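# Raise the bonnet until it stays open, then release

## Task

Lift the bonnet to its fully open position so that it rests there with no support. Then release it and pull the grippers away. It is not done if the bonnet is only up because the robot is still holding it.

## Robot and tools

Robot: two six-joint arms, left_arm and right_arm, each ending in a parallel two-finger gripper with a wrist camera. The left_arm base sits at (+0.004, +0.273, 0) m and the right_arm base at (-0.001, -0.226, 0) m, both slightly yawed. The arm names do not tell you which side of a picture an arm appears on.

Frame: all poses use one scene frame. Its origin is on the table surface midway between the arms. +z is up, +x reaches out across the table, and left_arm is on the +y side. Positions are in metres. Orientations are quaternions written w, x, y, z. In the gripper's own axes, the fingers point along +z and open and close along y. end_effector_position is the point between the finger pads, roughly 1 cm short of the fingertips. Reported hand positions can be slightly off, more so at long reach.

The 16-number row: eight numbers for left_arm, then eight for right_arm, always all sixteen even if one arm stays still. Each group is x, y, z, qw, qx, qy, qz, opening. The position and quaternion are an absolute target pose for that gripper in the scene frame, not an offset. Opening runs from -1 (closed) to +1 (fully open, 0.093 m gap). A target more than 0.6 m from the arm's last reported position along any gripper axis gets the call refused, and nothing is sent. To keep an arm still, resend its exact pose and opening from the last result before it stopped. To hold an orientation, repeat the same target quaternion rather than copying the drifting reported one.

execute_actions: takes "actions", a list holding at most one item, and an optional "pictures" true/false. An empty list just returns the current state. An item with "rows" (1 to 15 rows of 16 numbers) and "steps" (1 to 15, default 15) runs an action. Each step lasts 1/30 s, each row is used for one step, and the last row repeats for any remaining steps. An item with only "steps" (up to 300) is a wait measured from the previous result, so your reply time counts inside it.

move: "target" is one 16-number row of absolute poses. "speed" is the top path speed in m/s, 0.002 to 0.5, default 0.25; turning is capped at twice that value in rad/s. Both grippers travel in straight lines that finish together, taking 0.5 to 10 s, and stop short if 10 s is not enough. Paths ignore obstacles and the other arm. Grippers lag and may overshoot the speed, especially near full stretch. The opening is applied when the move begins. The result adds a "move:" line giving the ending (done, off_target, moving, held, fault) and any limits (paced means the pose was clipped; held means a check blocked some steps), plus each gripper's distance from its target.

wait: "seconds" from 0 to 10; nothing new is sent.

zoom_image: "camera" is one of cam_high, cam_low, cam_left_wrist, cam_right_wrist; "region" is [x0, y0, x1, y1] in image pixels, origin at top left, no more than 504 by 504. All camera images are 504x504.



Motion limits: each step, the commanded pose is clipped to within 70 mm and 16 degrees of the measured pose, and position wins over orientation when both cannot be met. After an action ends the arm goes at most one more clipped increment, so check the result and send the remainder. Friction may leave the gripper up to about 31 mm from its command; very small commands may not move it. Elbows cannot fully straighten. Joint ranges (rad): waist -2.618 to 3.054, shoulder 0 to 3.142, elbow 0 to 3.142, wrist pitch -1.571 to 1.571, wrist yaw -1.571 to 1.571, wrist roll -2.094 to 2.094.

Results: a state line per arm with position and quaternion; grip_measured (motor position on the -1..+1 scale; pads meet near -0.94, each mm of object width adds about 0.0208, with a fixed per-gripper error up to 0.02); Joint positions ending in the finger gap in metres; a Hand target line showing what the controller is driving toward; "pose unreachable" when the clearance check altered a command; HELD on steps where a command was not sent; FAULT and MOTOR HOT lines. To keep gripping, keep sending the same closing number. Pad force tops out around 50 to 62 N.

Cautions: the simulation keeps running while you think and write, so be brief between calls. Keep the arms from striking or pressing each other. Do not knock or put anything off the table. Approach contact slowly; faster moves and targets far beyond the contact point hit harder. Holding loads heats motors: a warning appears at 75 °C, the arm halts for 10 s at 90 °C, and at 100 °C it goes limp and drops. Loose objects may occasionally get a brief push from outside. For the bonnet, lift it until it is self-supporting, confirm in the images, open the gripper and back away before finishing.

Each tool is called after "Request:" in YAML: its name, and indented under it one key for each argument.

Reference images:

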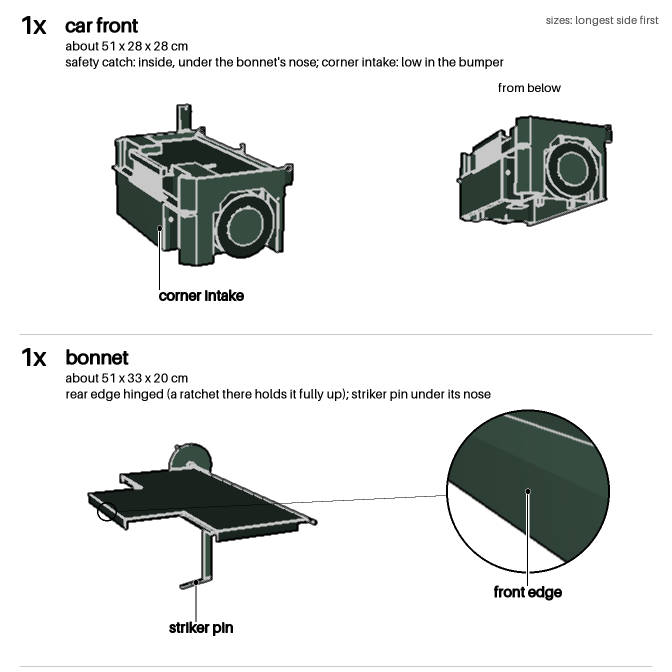

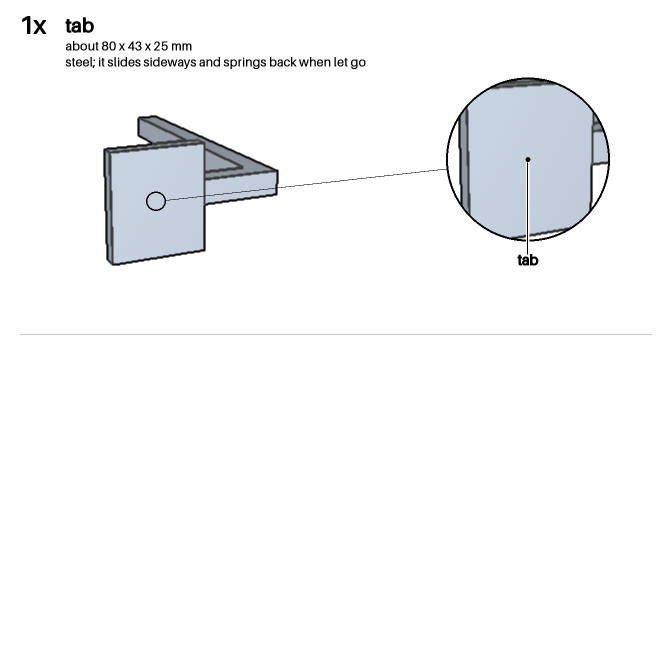

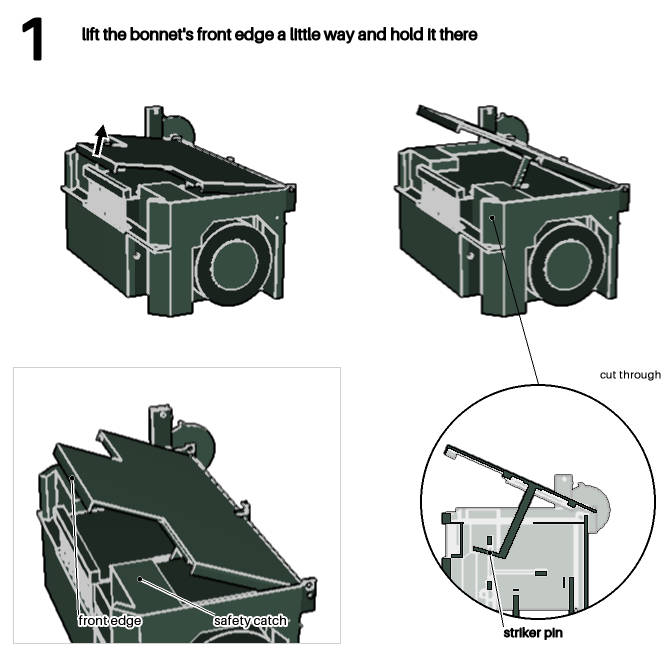

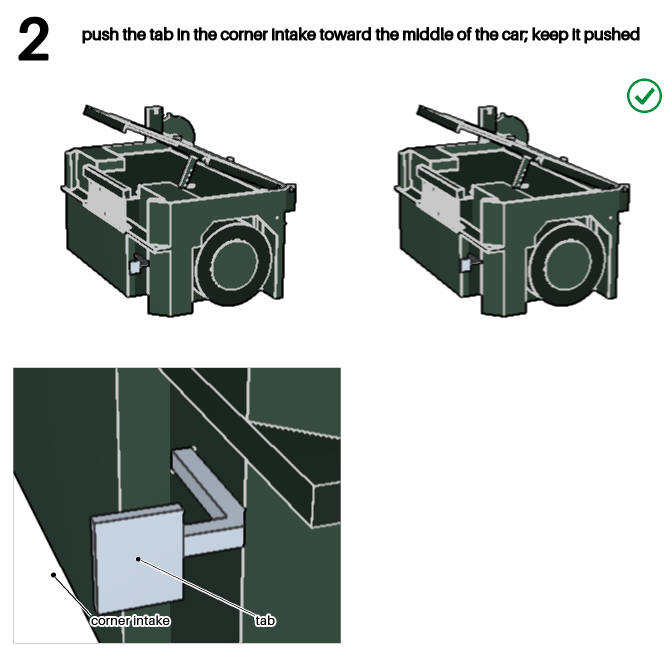

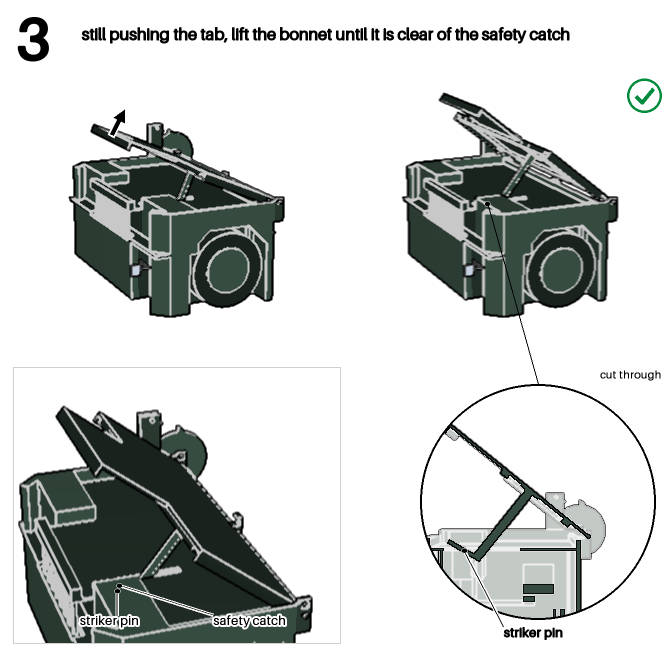

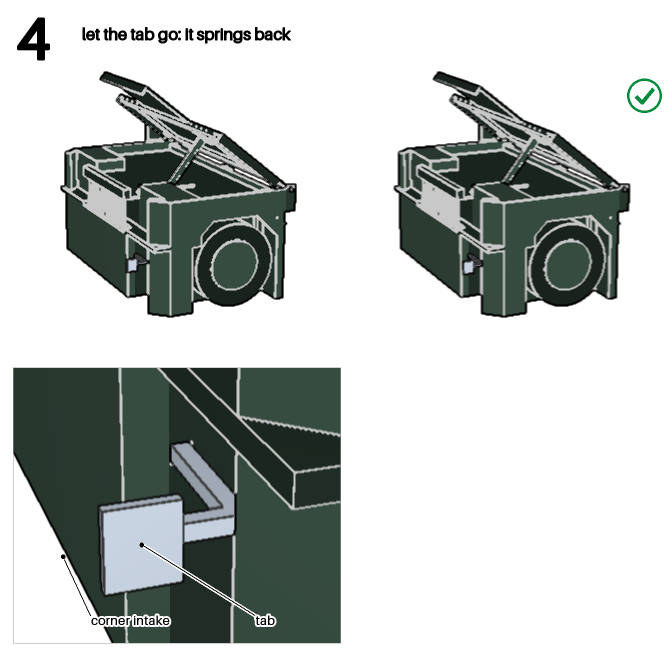

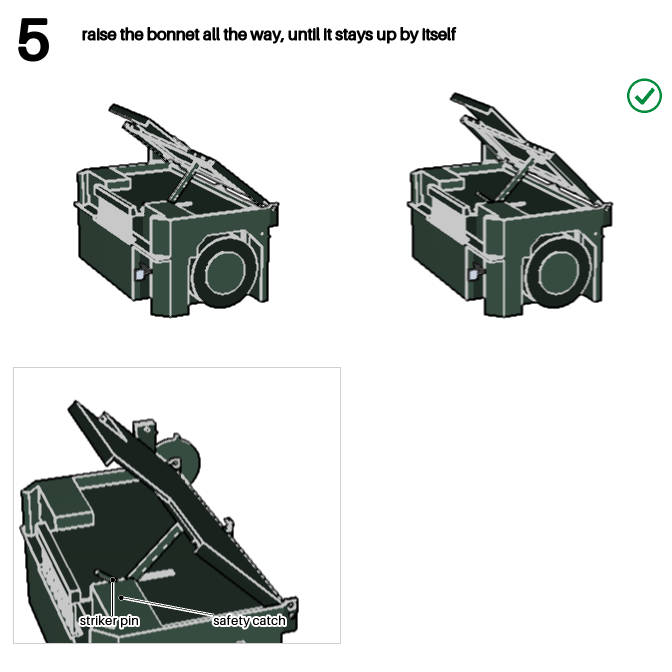

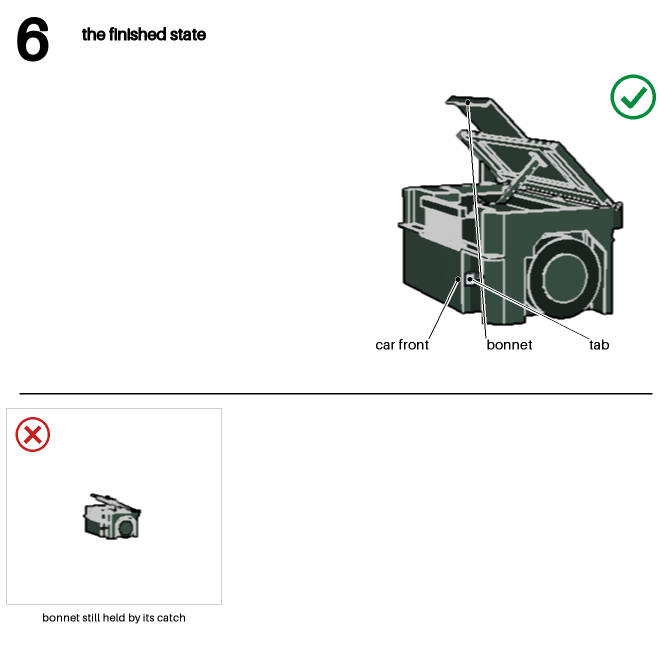

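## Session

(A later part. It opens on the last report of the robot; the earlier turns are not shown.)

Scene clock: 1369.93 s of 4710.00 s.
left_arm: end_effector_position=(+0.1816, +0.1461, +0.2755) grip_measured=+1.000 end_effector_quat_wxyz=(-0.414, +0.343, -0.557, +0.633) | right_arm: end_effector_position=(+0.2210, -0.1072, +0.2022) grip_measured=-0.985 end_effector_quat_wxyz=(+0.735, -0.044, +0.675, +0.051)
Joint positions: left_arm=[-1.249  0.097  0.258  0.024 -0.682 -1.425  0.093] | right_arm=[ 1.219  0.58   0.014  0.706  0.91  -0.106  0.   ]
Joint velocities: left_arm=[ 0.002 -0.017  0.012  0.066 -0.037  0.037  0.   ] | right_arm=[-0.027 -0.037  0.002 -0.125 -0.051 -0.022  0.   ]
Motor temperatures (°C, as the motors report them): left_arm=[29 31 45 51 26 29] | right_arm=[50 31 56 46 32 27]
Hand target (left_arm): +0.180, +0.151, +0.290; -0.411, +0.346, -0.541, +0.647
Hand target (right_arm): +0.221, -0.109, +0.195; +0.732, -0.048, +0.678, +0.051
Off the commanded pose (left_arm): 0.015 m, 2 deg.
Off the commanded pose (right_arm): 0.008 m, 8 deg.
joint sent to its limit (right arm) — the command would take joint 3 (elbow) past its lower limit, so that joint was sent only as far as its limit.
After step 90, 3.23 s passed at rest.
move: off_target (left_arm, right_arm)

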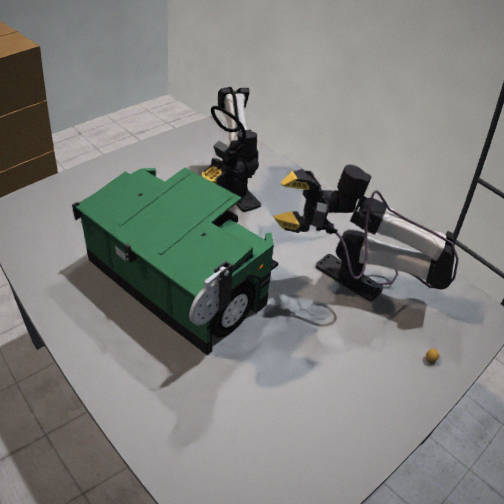

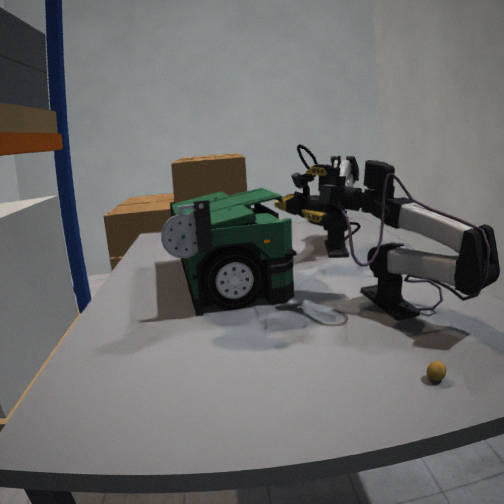

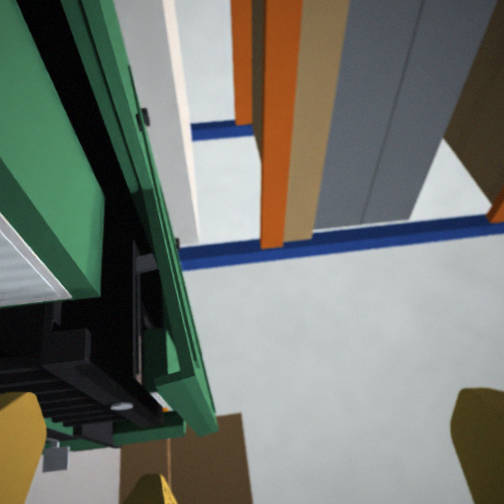

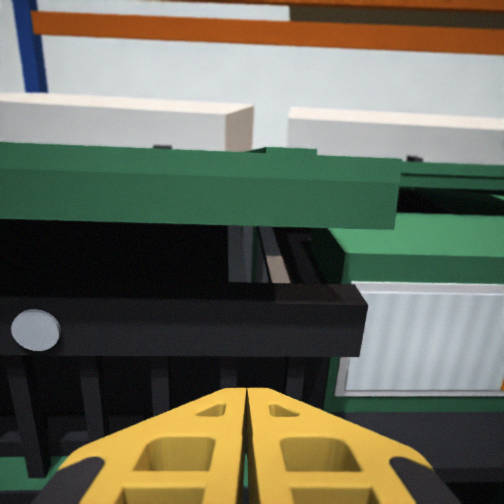

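Request:
move:
  target: [0.18,0.15,0.29,0.41,-0.345,0.54,-0.645,1, 0.23,-0.27,0.13,0.606,-0.79,0.069,-0.053,-1]
  speed: 0.15

Request:
move:
  target: [0.18,0.15,0.29,0.41,-0.345,0.54,-0.645,1, 0.275,-0.26,0.088,0.606,-0.79,0.069,-0.053,-1]
  speed: 0.06

Scene clock: 1409.33 s of 4710.00 s.
left_arm: end_effector_position=(+0.1816, +0.1461, +0.2755) grip_measured=+1.000 end_effector_quat_wxyz=(-0.414, +0.343, -0.557, +0.633) | right_arm: end_effector_position=(+0.2299, -0.2618, +0.1260) grip_measured=-0.985 end_effector_quat_wxyz=(+0.621, -0.634, +0.312, -0.339)
Joint positions: left_arm=[-1.249  0.097  0.258  0.024 -0.682 -1.425  0.093] | right_arm=[-0.789  1.418  0.065  1.047 -1.573 -1.918  0.   ]
Joint velocities: left_arm=[-0.002  0.002 -0.007  0.022 -0.007 -0.051  0.   ] | right_arm=[-0.002  0.002  0.012  0.037 -0.022 -0.051  0.   ]
Motor temperatures (°C, as the motors report them): left_arm=[29 30 48 51 26 29] | right_arm=[44 31 53 44 31 27]
Hand target (left_arm): +0.180, +0.151, +0.290; -0.411, +0.346, -0.541, +0.647
Hand target (right_arm): +0.232, -0.268, +0.129; +0.618, -0.637, +0.305, -0.347
Off the commanded pose (left_arm): 0.015 m, 2 deg.
Off the commanded pose (right_arm): 0.009 m, 47 deg; orientation clipped at the last step of the last action.
joint sent to its limit (right arm) — the command would take joint 5 (wrist yaw) past its lower limit, so that joint was sent only as far as its limit.
After step 90, 28.17 s passed at rest.
move: off_target (left_arm, right_arm); limits=paced

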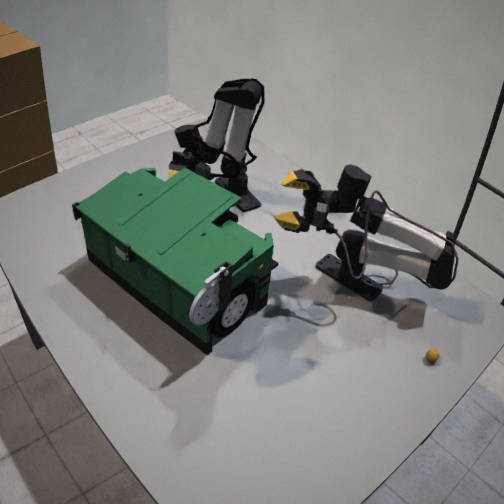

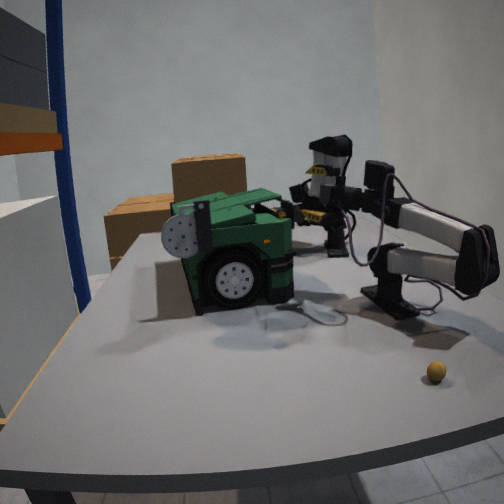

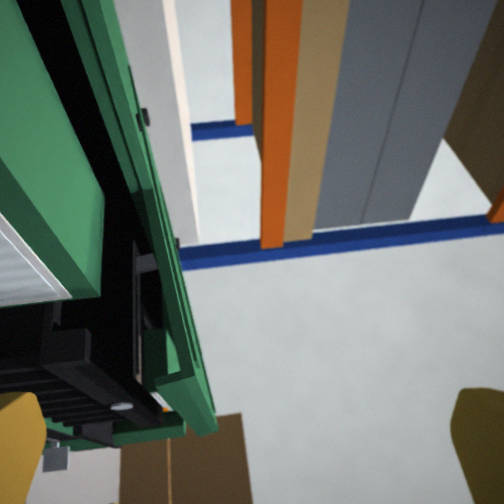

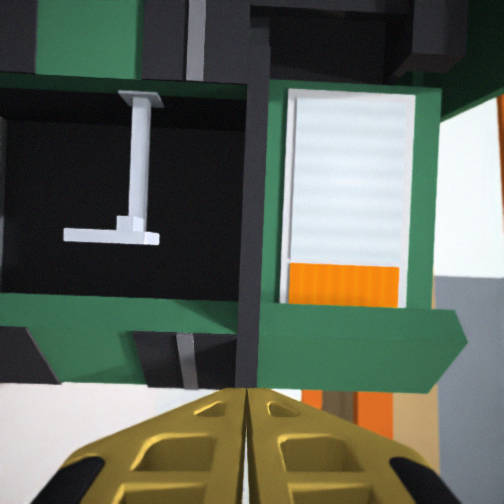

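Scene clock: 1416.40 s of 4710.00 s.
left_arm: end_effector_position=(+0.1816, +0.1461, +0.2755) grip_measured=+1.000 end_effector_quat_wxyz=(-0.414, +0.343, -0.557, +0.633) | right_arm: end_effector_position=(+0.2714, -0.2592, +0.0874) grip_measured=-0.985 end_effector_quat_wxyz=(+0.656, -0.652, +0.273, -0.265)
Joint positions: left_arm=[-1.249  0.097  0.258  0.024 -0.682 -1.425  0.093] | right_arm=[-0.612  1.841  0.277  1.055 -1.573 -2.068  0.   ]
Joint velocities: left_arm=[-0.012 -0.022 -0.007 -0.022 -0.022 -0.037  0.   ] | right_arm=[-0.012  0.007 -0.012 -0.007 -0.066 -0.066  0.   ]
Motor temperatures (°C, as the motors report them): left_arm=[29 30 48 50 26 29] | right_arm=[43 31 52 43 31 27]
Hand target (left_arm): +0.180, +0.151, +0.290; -0.411, +0.346, -0.541, +0.647
Hand target (right_arm): +0.275, -0.260, +0.089; +0.656, -0.658, +0.254, -0.270
Off the commanded pose (left_arm): 0.015 m, 2 deg.
Off the commanded pose (right_arm): 0.004 m, 38 deg; orientation clipped at the last step of the last action.
joint sent to its limit (right arm) — the command would take joint 5 (wrist yaw) past its lower limit and joint 6 (wrist roll) past its lower limit, so those joints were sent only as far as their limits.
move: off_target (left_arm, right_arm); limits=paced

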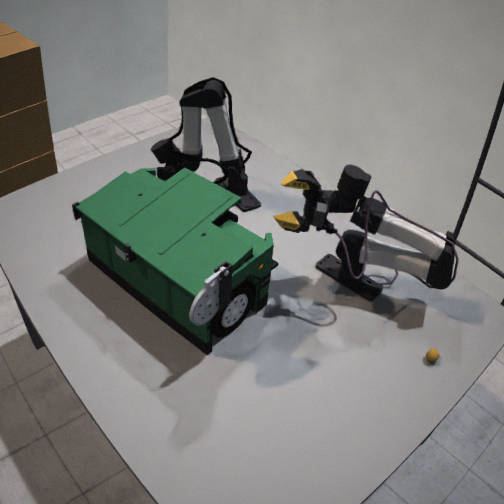

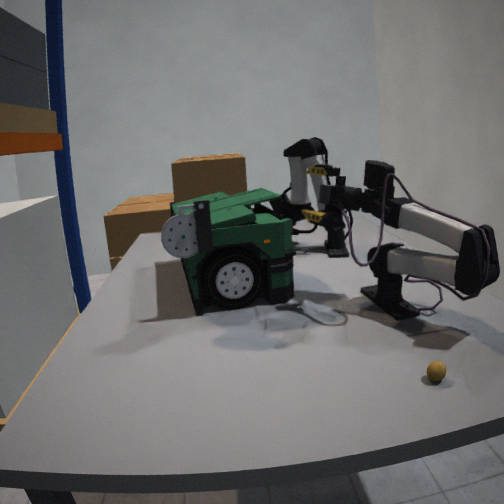

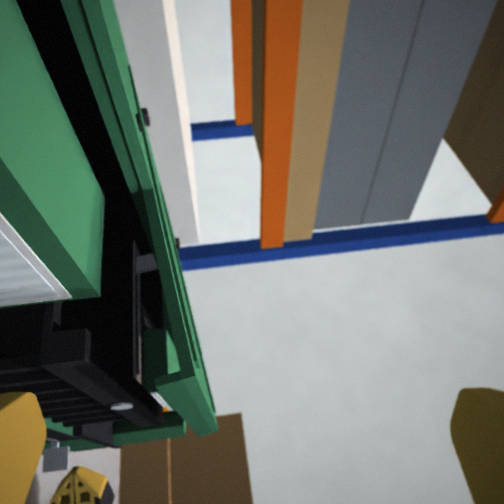

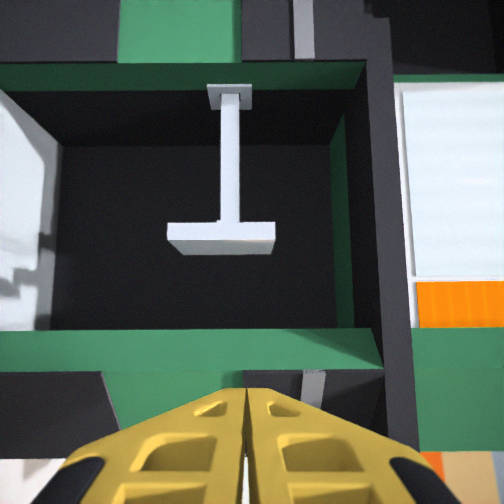

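Request:
move:
  target: [0.18,0.15,0.29,0.41,-0.345,0.54,-0.645,1, 0.268,-0.245,0.081,0.656,-0.652,0.273,-0.265,-1]
  speed: 0.04

Request:
move:
  target: [0.18,0.15,0.29,0.41,-0.345,0.54,-0.645,1, 0.285,-0.18,0.081,0.656,-0.652,0.273,-0.265,-1]
  speed: 0.03

Scene clock: 1428.83 s of 4710.00 s.
left_arm: end_effector_position=(+0.1816, +0.1461, +0.2755) grip_measured=+1.000 end_effector_quat_wxyz=(-0.414, +0.343, -0.557, +0.633) | right_arm: end_effector_position=(+0.2697, -0.2504, +0.0843) grip_measured=-0.985 end_effector_quat_wxyz=(+0.655, -0.655, +0.273, -0.259)
Joint positions: left_arm=[-1.249  0.097  0.258  0.024 -0.682 -1.425  0.093] | right_arm=[-0.588  1.841  0.255  1.072 -1.556 -2.068  0.   ]
Joint velocities: left_arm=[-0.012 -0.007 -0.027  0.007 -0.125  0.081  0.   ] | right_arm=[-0.002 -0.017  0.012  0.051 -0.095  0.007  0.   ]
Motor temperatures (°C, as the motors report them): left_arm=[29 30 48 50 26 29] | right_arm=[42 32 51 42 31 27]
Hand target (left_arm): +0.180, +0.151, +0.290; -0.411, +0.346, -0.541, +0.647
Hand target (right_arm): +0.268, -0.245, +0.081; +0.652, -0.658, +0.272, -0.260
Off the commanded pose (left_arm): 0.015 m, 2 deg.
Off the commanded pose (right_arm): 0.007 m, 1 deg.
joint sent to its limit (right arm) — the command would take joint 6 (wrist roll) past its lower limit, so that joint was sent only as far as its limit.
After step 90, 8.63 s passed at rest.
move: off_target (left_arm)

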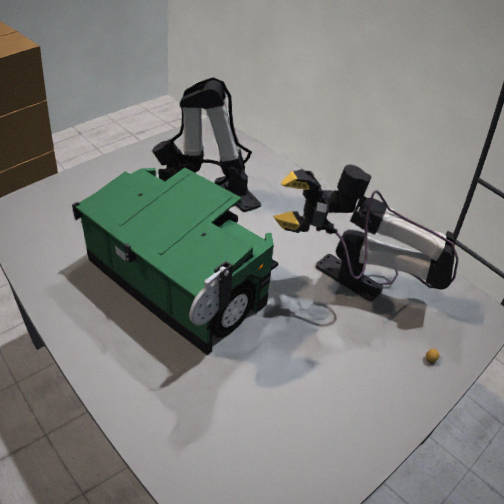

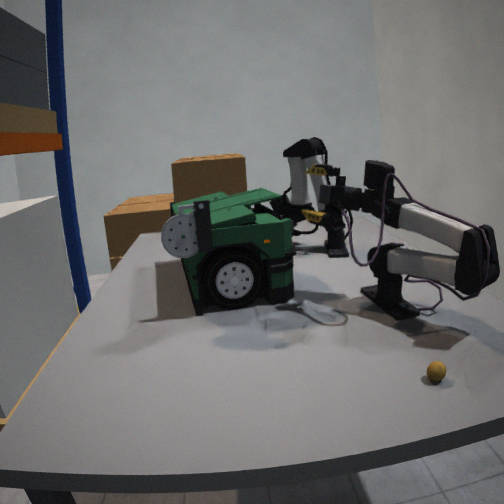

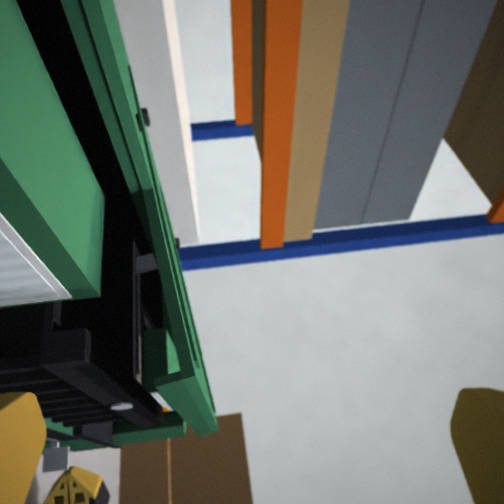

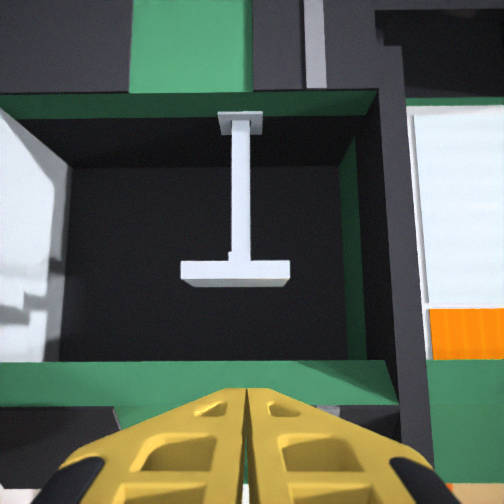

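Scene clock: 1431.47 s of 4710.00 s.
left_arm: end_effector_position=(+0.1816, +0.1461, +0.2755) grip_measured=+1.000 end_effector_quat_wxyz=(-0.414, +0.343, -0.557, +0.633) | right_arm: end_effector_position=(+0.2979, -0.2163, +0.0837) grip_measured=-0.985 end_effector_quat_wxyz=(+0.610, -0.662, +0.311, -0.303)
Joint positions: left_arm=[-1.249  0.097  0.258  0.024 -0.682 -1.425  0.093] | right_arm=[-0.345  1.921  0.145  1.589 -1.179 -1.766  0.   ]
Joint velocities: left_arm=[ 0.027  0.002 -0.012 -0.022 -0.051 -0.051  0.   ] | right_arm=[-0.002 -0.002 -0.002 -0.007 -0.007  0.051  0.   ]
Motor temperatures (°C, as the motors report them): left_arm=[29 30 48 50 26 29] | right_arm=[42 32 51 42 31 27]
Hand target (left_arm): +0.180, +0.151, +0.290; -0.411, +0.346, -0.541, +0.647
Hand target (right_arm): +0.282, -0.183, +0.082; -0.636, +0.676, -0.278, +0.247
Off the commanded pose (left_arm): 0.015 m, 2 deg.
Off the commanded pose (right_arm): 0.039 m, 8 deg.
joint sent to its limit (right arm) — the command would take joint 4 (wrist pitch) past its upper limit, so that joint was sent only as far as its limit.
move: off_target (left_arm, right_arm)

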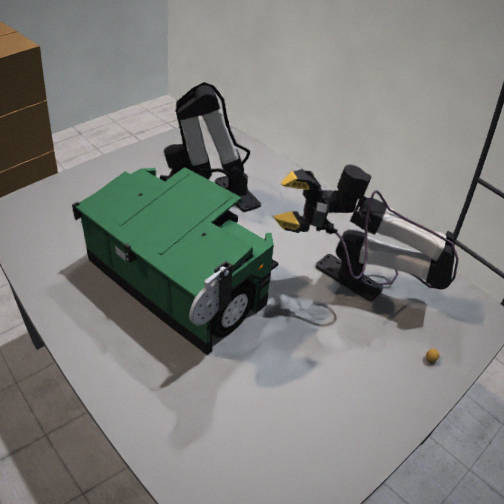

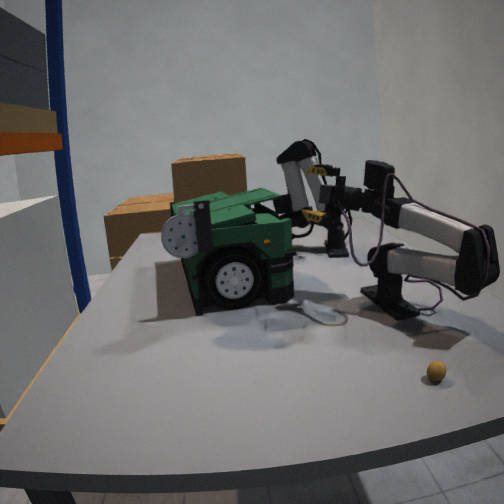

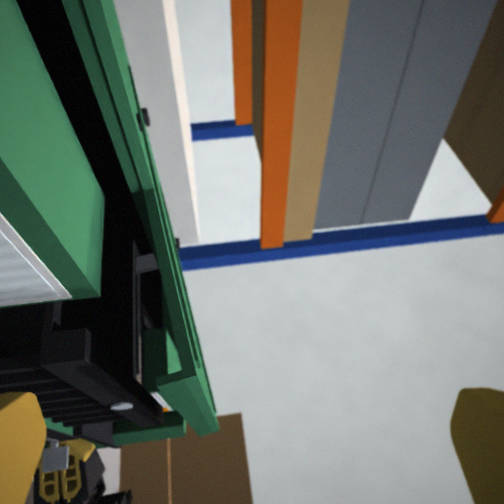

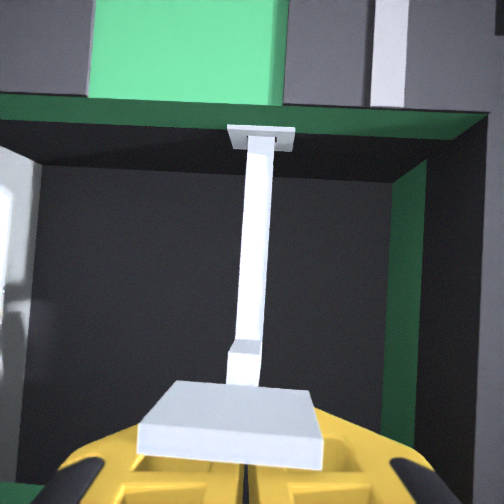

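Request:
move:
  target: [0.2,0.04,0.29,0.41,-0.345,0.54,-0.645,1, 0.325,-0.165,0.082,0.61,-0.662,0.311,-0.303,-1]
  speed: 0.05

Scene clock: 1438.23 s of 4710.00 s.
left_arm: end_effector_position=(+0.2013, +0.0419, +0.2789) grip_measured=+1.000 end_effector_quat_wxyz=(-0.410, +0.347, -0.551, +0.639) | right_arm: end_effector_position=(+0.3049, -0.2125, +0.0826) grip_measured=-0.986 end_effector_quat_wxyz=(-0.574, +0.654, -0.356, +0.342)
Joint positions: left_arm=[-1.409  0.91   0.324  0.816 -0.839 -1.39   0.093] | right_arm=[-0.247  1.86   0.084  1.59  -0.943 -1.76   0.   ]
Joint velocities: left_arm=[ 0.002  0.007  0.002  0.037 -0.022  0.007  0.   ] | right_arm=[-0.007 -0.007  0.007  0.081 -0.066  0.007  0.   ]
Motor temperatures (°C, as the motors report them): left_arm=[29 30 49 50 26 29] | right_arm=[44 32 50 42 31 27]
Hand target (left_arm): +0.200, +0.038, +0.289; -0.409, +0.348, -0.542, +0.646
Hand target (right_arm): +0.315, -0.168, +0.085; -0.605, +0.671, -0.313, +0.294
Off the commanded pose (left_arm): 0.011 m, 1 deg.
Off the commanded pose (right_arm): 0.052 m, 8 deg.
joint sent to its limit (right arm) — the command would take joint 4 (wrist pitch) past its upper limit, so that joint was sent only as far as its limit.
After step 90, 1.10 s passed at rest.
move: off_target (left_arm, right_arm)

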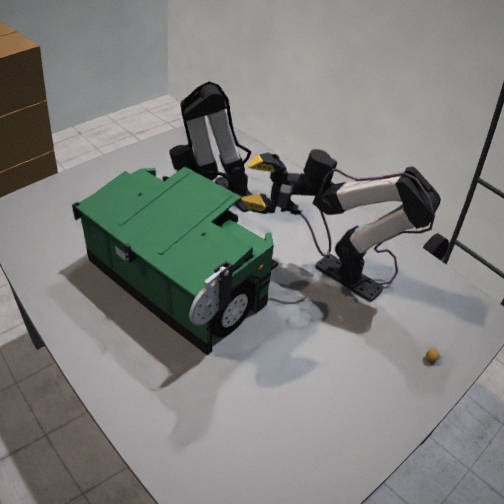

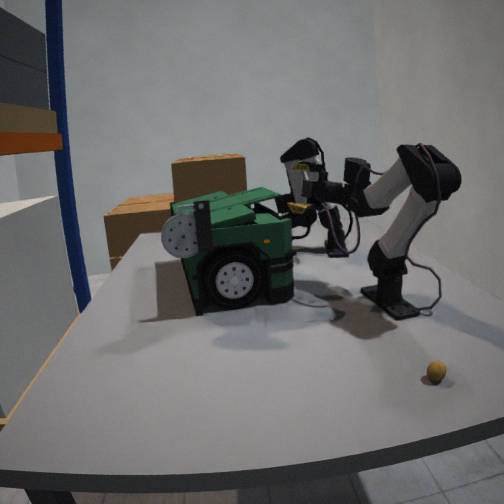

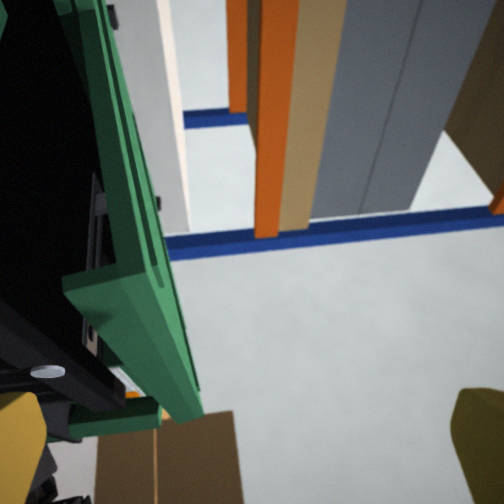

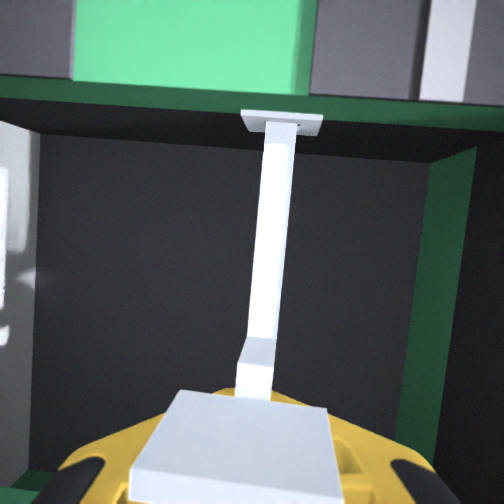

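Request:
move:
  target: [0.262,0.022,0.285,0.41,-0.345,0.54,-0.645,1, 0.36,-0.175,0.082,0.574,-0.654,0.356,-0.342,-1]
  speed: 0.05

Scene clock: 1446.90 s of 4710.00 s.
left_arm: end_effector_position=(+0.2465, +0.0174, +0.2800) grip_measured=+1.000 end_effector_quat_wxyz=(-0.394, +0.330, -0.552, +0.657) | right_arm: end_effector_position=(+0.3063, -0.2143, +0.0826) grip_measured=-0.986 end_effector_quat_wxyz=(-0.557, +0.643, -0.384, +0.359)
Joint positions: left_arm=[-1.194  1.121  0.405  0.923 -0.573 -1.455  0.093] | right_arm=[-0.207  1.827  0.054  1.59  -0.828 -1.741  0.   ]
Joint velocities: left_arm=[ 0.017  0.012 -0.007  0.007  0.037  0.037  0.   ] | right_arm=[ 0.012 -0.022 -0.017  0.066  0.037 -0.081  0.   ]
Motor temperatures (°C, as the motors report them): left_arm=[29 30 49 50 26 29] | right_arm=[50 32 50 42 31 27]
Hand target (left_arm): +0.261, +0.022, +0.285; -0.413, +0.343, -0.541, +0.647
Hand target (right_arm): +0.342, -0.174, +0.089; -0.581, +0.652, -0.352, +0.337
Off the commanded pose (left_arm): 0.017 m, 3 deg.
Off the commanded pose (right_arm): 0.066 m, 4 deg.
After step 90, 3.97 s passed at rest.
move: off_target (left_arm, right_arm)

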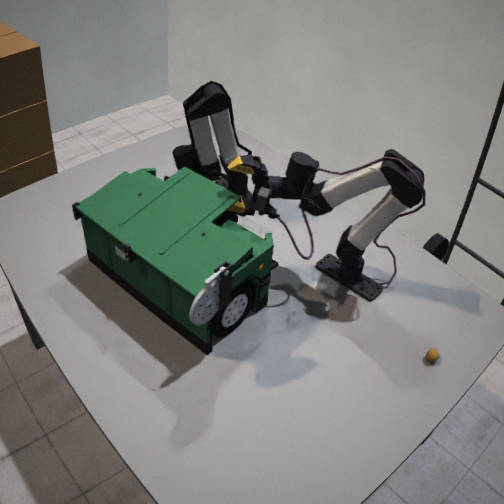

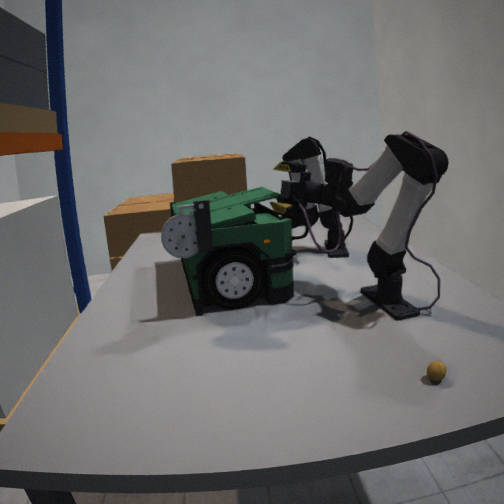

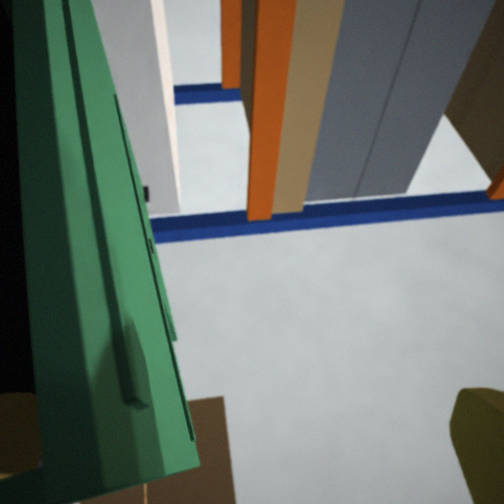

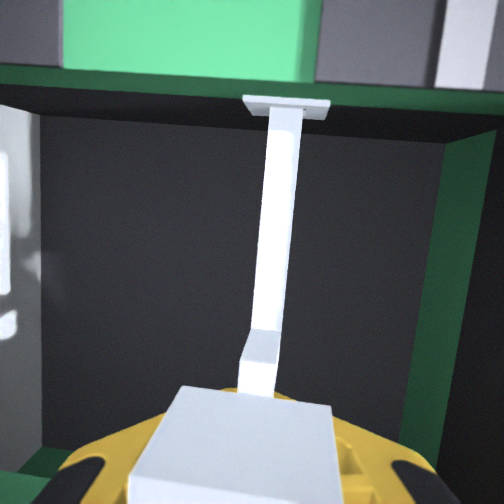

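Request:
move:
  target: [0.245,0.022,0.296,0.41,-0.345,0.54,-0.645,1, 0.335,-0.195,0.082,0.656,-0.652,0.273,-0.265,-1]
  speed: 0.05

Scene clock: 1457.23 s of 4710.00 s.
left_arm: end_effector_position=(+0.2458, +0.0183, +0.2773) grip_measured=+1.000 end_effector_quat_wxyz=(-0.403, +0.343, -0.560, +0.638) | right_arm: end_effector_position=(+0.3009, -0.2119, +0.0820) grip_measured=-0.986 end_effector_quat_wxyz=(+0.621, -0.668, +0.293, -0.287)
Joint positions: left_arm=[-1.22   1.11   0.424  0.858 -0.637 -1.453  0.093] | right_arm=[-0.335  1.955  0.181  1.589 -1.224 -1.765  0.   ]
Joint velocities: left_arm=[-0.007  0.007  0.002 -0.007  0.007 -0.022  0.   ] | right_arm=[ 0.022  0.017 -0.012  0.007  0.007 -0.066  0.   ]
Motor temperatures (°C, as the motors report them): left_arm=[29 30 49 50 26 29] | right_arm=[56 32 53 42 31 28]
Hand target (left_arm): +0.245, +0.023, +0.296; -0.411, +0.347, -0.541, +0.647
Hand target (right_arm): +0.328, -0.195, +0.084; +0.642, -0.669, +0.276, -0.254
Off the commanded pose (left_arm): 0.019 m, 3 deg.
Off the commanded pose (right_arm): 0.038 m, 6 deg.
joint sent to its limit (right arm) — the command would take joint 4 (wrist pitch) past its upper limit, so that joint was sent only as far as its limit.
After step 90, 3.57 s passed at rest.
move: off_target (left_arm, right_arm)

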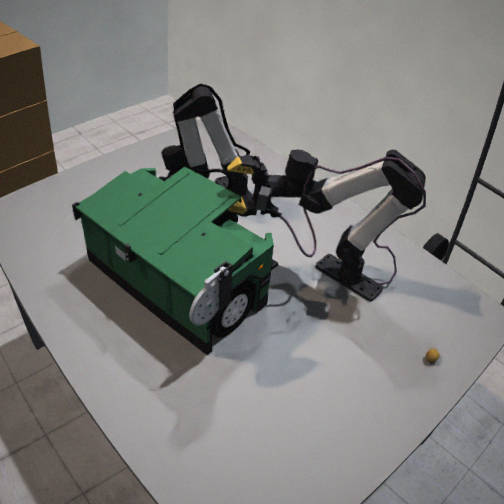

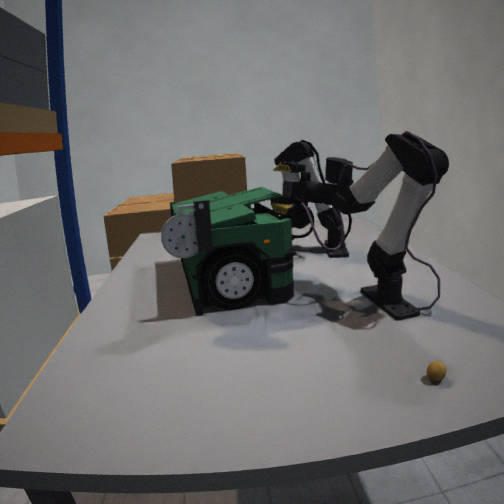

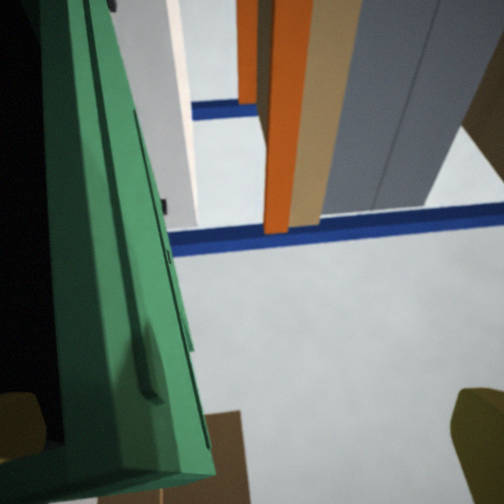

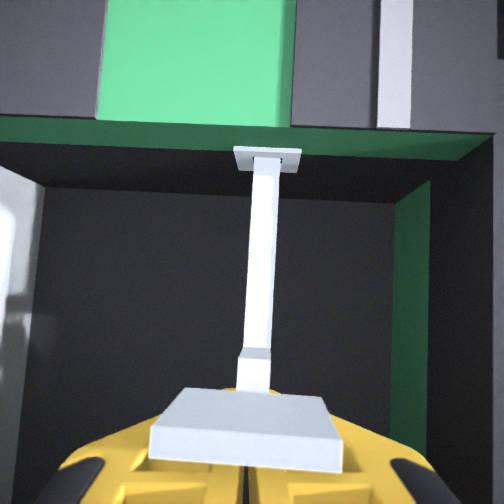

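Request:
move:
  target: [0.2,0.03,0.30,0.41,-0.345,0.54,-0.645,1, 0.32,-0.19,0.082,0.684,-0.681,0.186,-0.178,-1]
  speed: 0.06

Request:
move:
  target: [0.262,0.022,0.292,0.41,-0.345,0.54,-0.645,1, 0.32,-0.19,0.082,0.684,-0.681,0.186,-0.178,-1]
  speed: 0.06

Scene clock: 1464.87 s of 4710.00 s.
left_arm: end_effector_position=(+0.2029, +0.0268, +0.3037) grip_measured=+1.000 end_effector_quat_wxyz=(-0.406, +0.350, -0.540, +0.649) | right_arm: end_effector_position=(+0.2958, -0.2119, +0.0823) grip_measured=-0.986 end_effector_quat_wxyz=(+0.655, -0.678, +0.228, -0.245)
Joint positions: left_arm=[-1.423  0.97   0.424  0.81  -0.851 -1.387  0.093] | right_arm=[-0.379  2.028  0.271  1.588 -1.435 -1.771  0.   ]
Joint velocities: left_arm=[ 0.007 -0.017  0.012  0.081  0.051  0.007  0.   ] | right_arm=[ 0.027  0.002  0.007 -0.022 -0.066 -0.022  0.   ]
Motor temperatures (°C, as the motors report them): left_arm=[29 30 49 50 26 29] | right_arm=[55 31 55 41 31 28]
Hand target (left_arm): +0.200, +0.030, +0.299; -0.409, +0.348, -0.542, +0.646
Hand target (right_arm): +0.314, -0.191, +0.083; +0.679, -0.685, +0.190, -0.180
Off the commanded pose (left_arm): 0.006 m, 1 deg.
Off the commanded pose (right_arm): 0.033 m, 10 deg.
After step 90, 1.63 s passed at rest.
move: off_target (right_arm)

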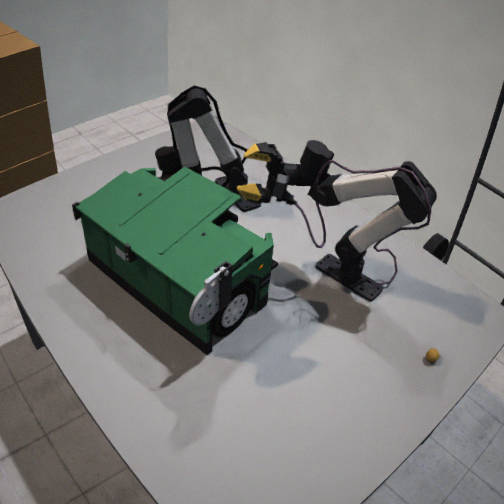

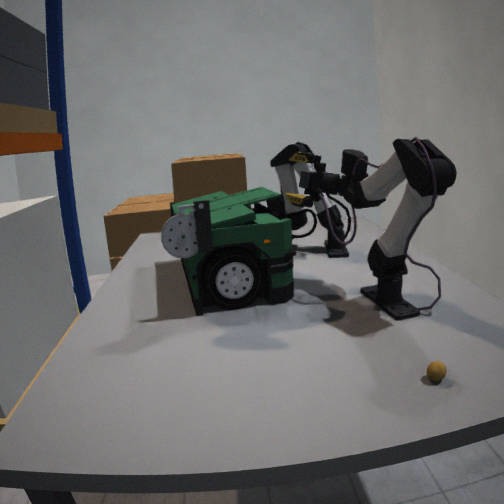

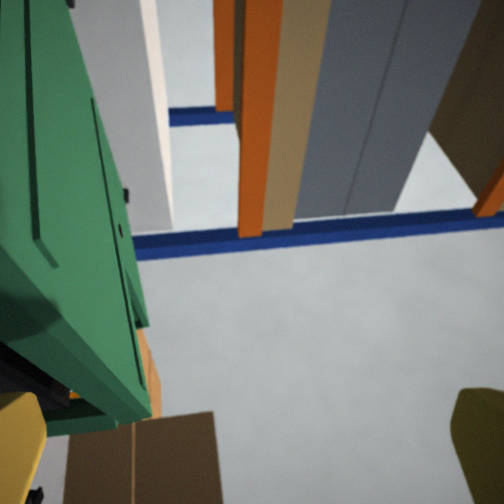

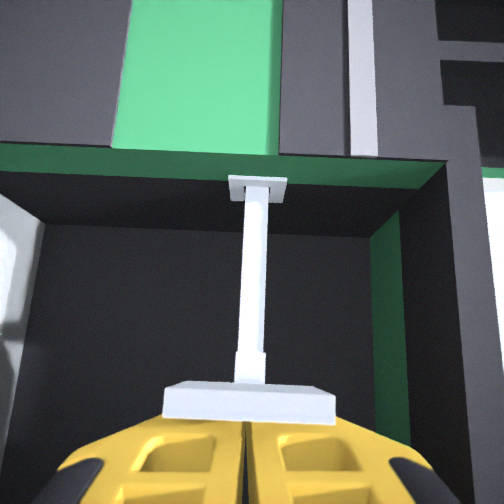

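Scene clock: 1466.63 s of 4710.00 s.
left_arm: end_effector_position=(+0.2276, +0.0069, +0.3023) grip_measured=+1.000 end_effector_quat_wxyz=(-0.361, +0.300, -0.547, +0.693) | right_arm: end_effector_position=(+0.2953, -0.2121, +0.0822) grip_measured=-0.986 end_effector_quat_wxyz=(+0.658, -0.678, +0.224, -0.240)
Joint positions: left_arm=[-1.23   1.061  0.424  0.891 -0.509 -1.466  0.093] | right_arm=[-0.382  2.034  0.279  1.588 -1.451 -1.767  0.   ]
Joint velocities: left_arm=[-0.002  0.007 -0.022 -0.022 -0.037  0.007  0.   ] | right_arm=[ 0.017  0.002 -0.002 -0.022 -0.066 -0.037  0.   ]
Motor temperatures (°C, as the motors report them): left_arm=[29 30 49 50 26 29] | right_arm=[54 31 55 41 31 28]
Hand target (left_arm): +0.258, +0.024, +0.292; -0.412, +0.343, -0.542, +0.647
Hand target (right_arm): +0.314, -0.190, +0.083; +0.680, -0.685, +0.189, -0.180
Off the commanded pose (left_arm): 0.039 m, 9 deg.
Off the commanded pose (right_arm): 0.033 m, 9 deg.
move: off_target (left_arm, right_arm)

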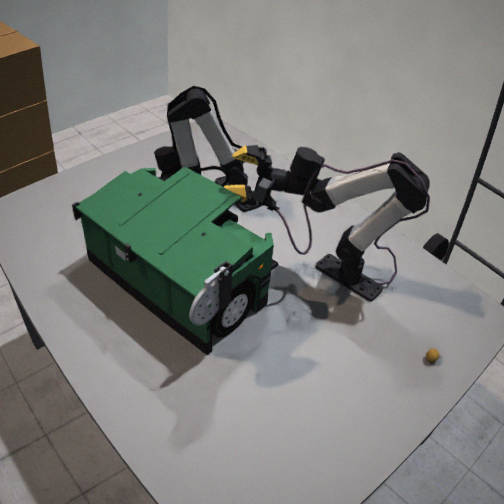

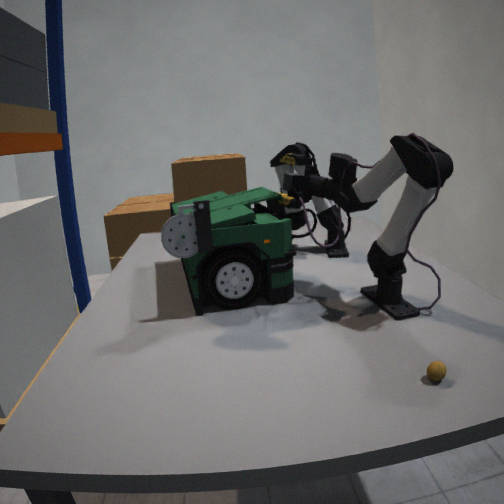

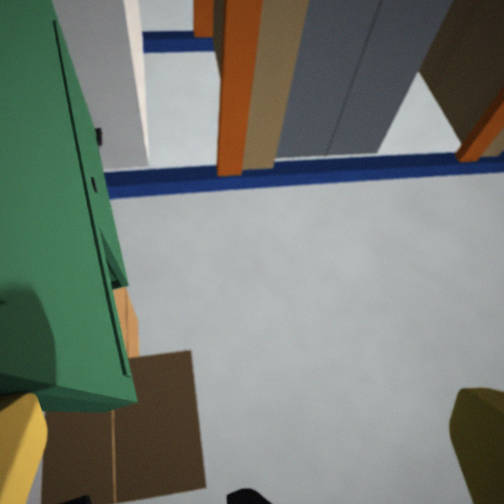

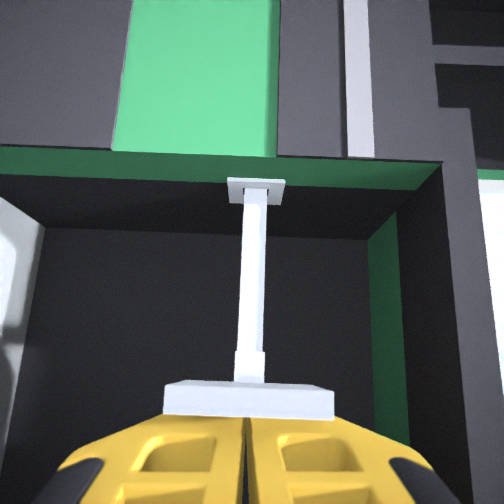

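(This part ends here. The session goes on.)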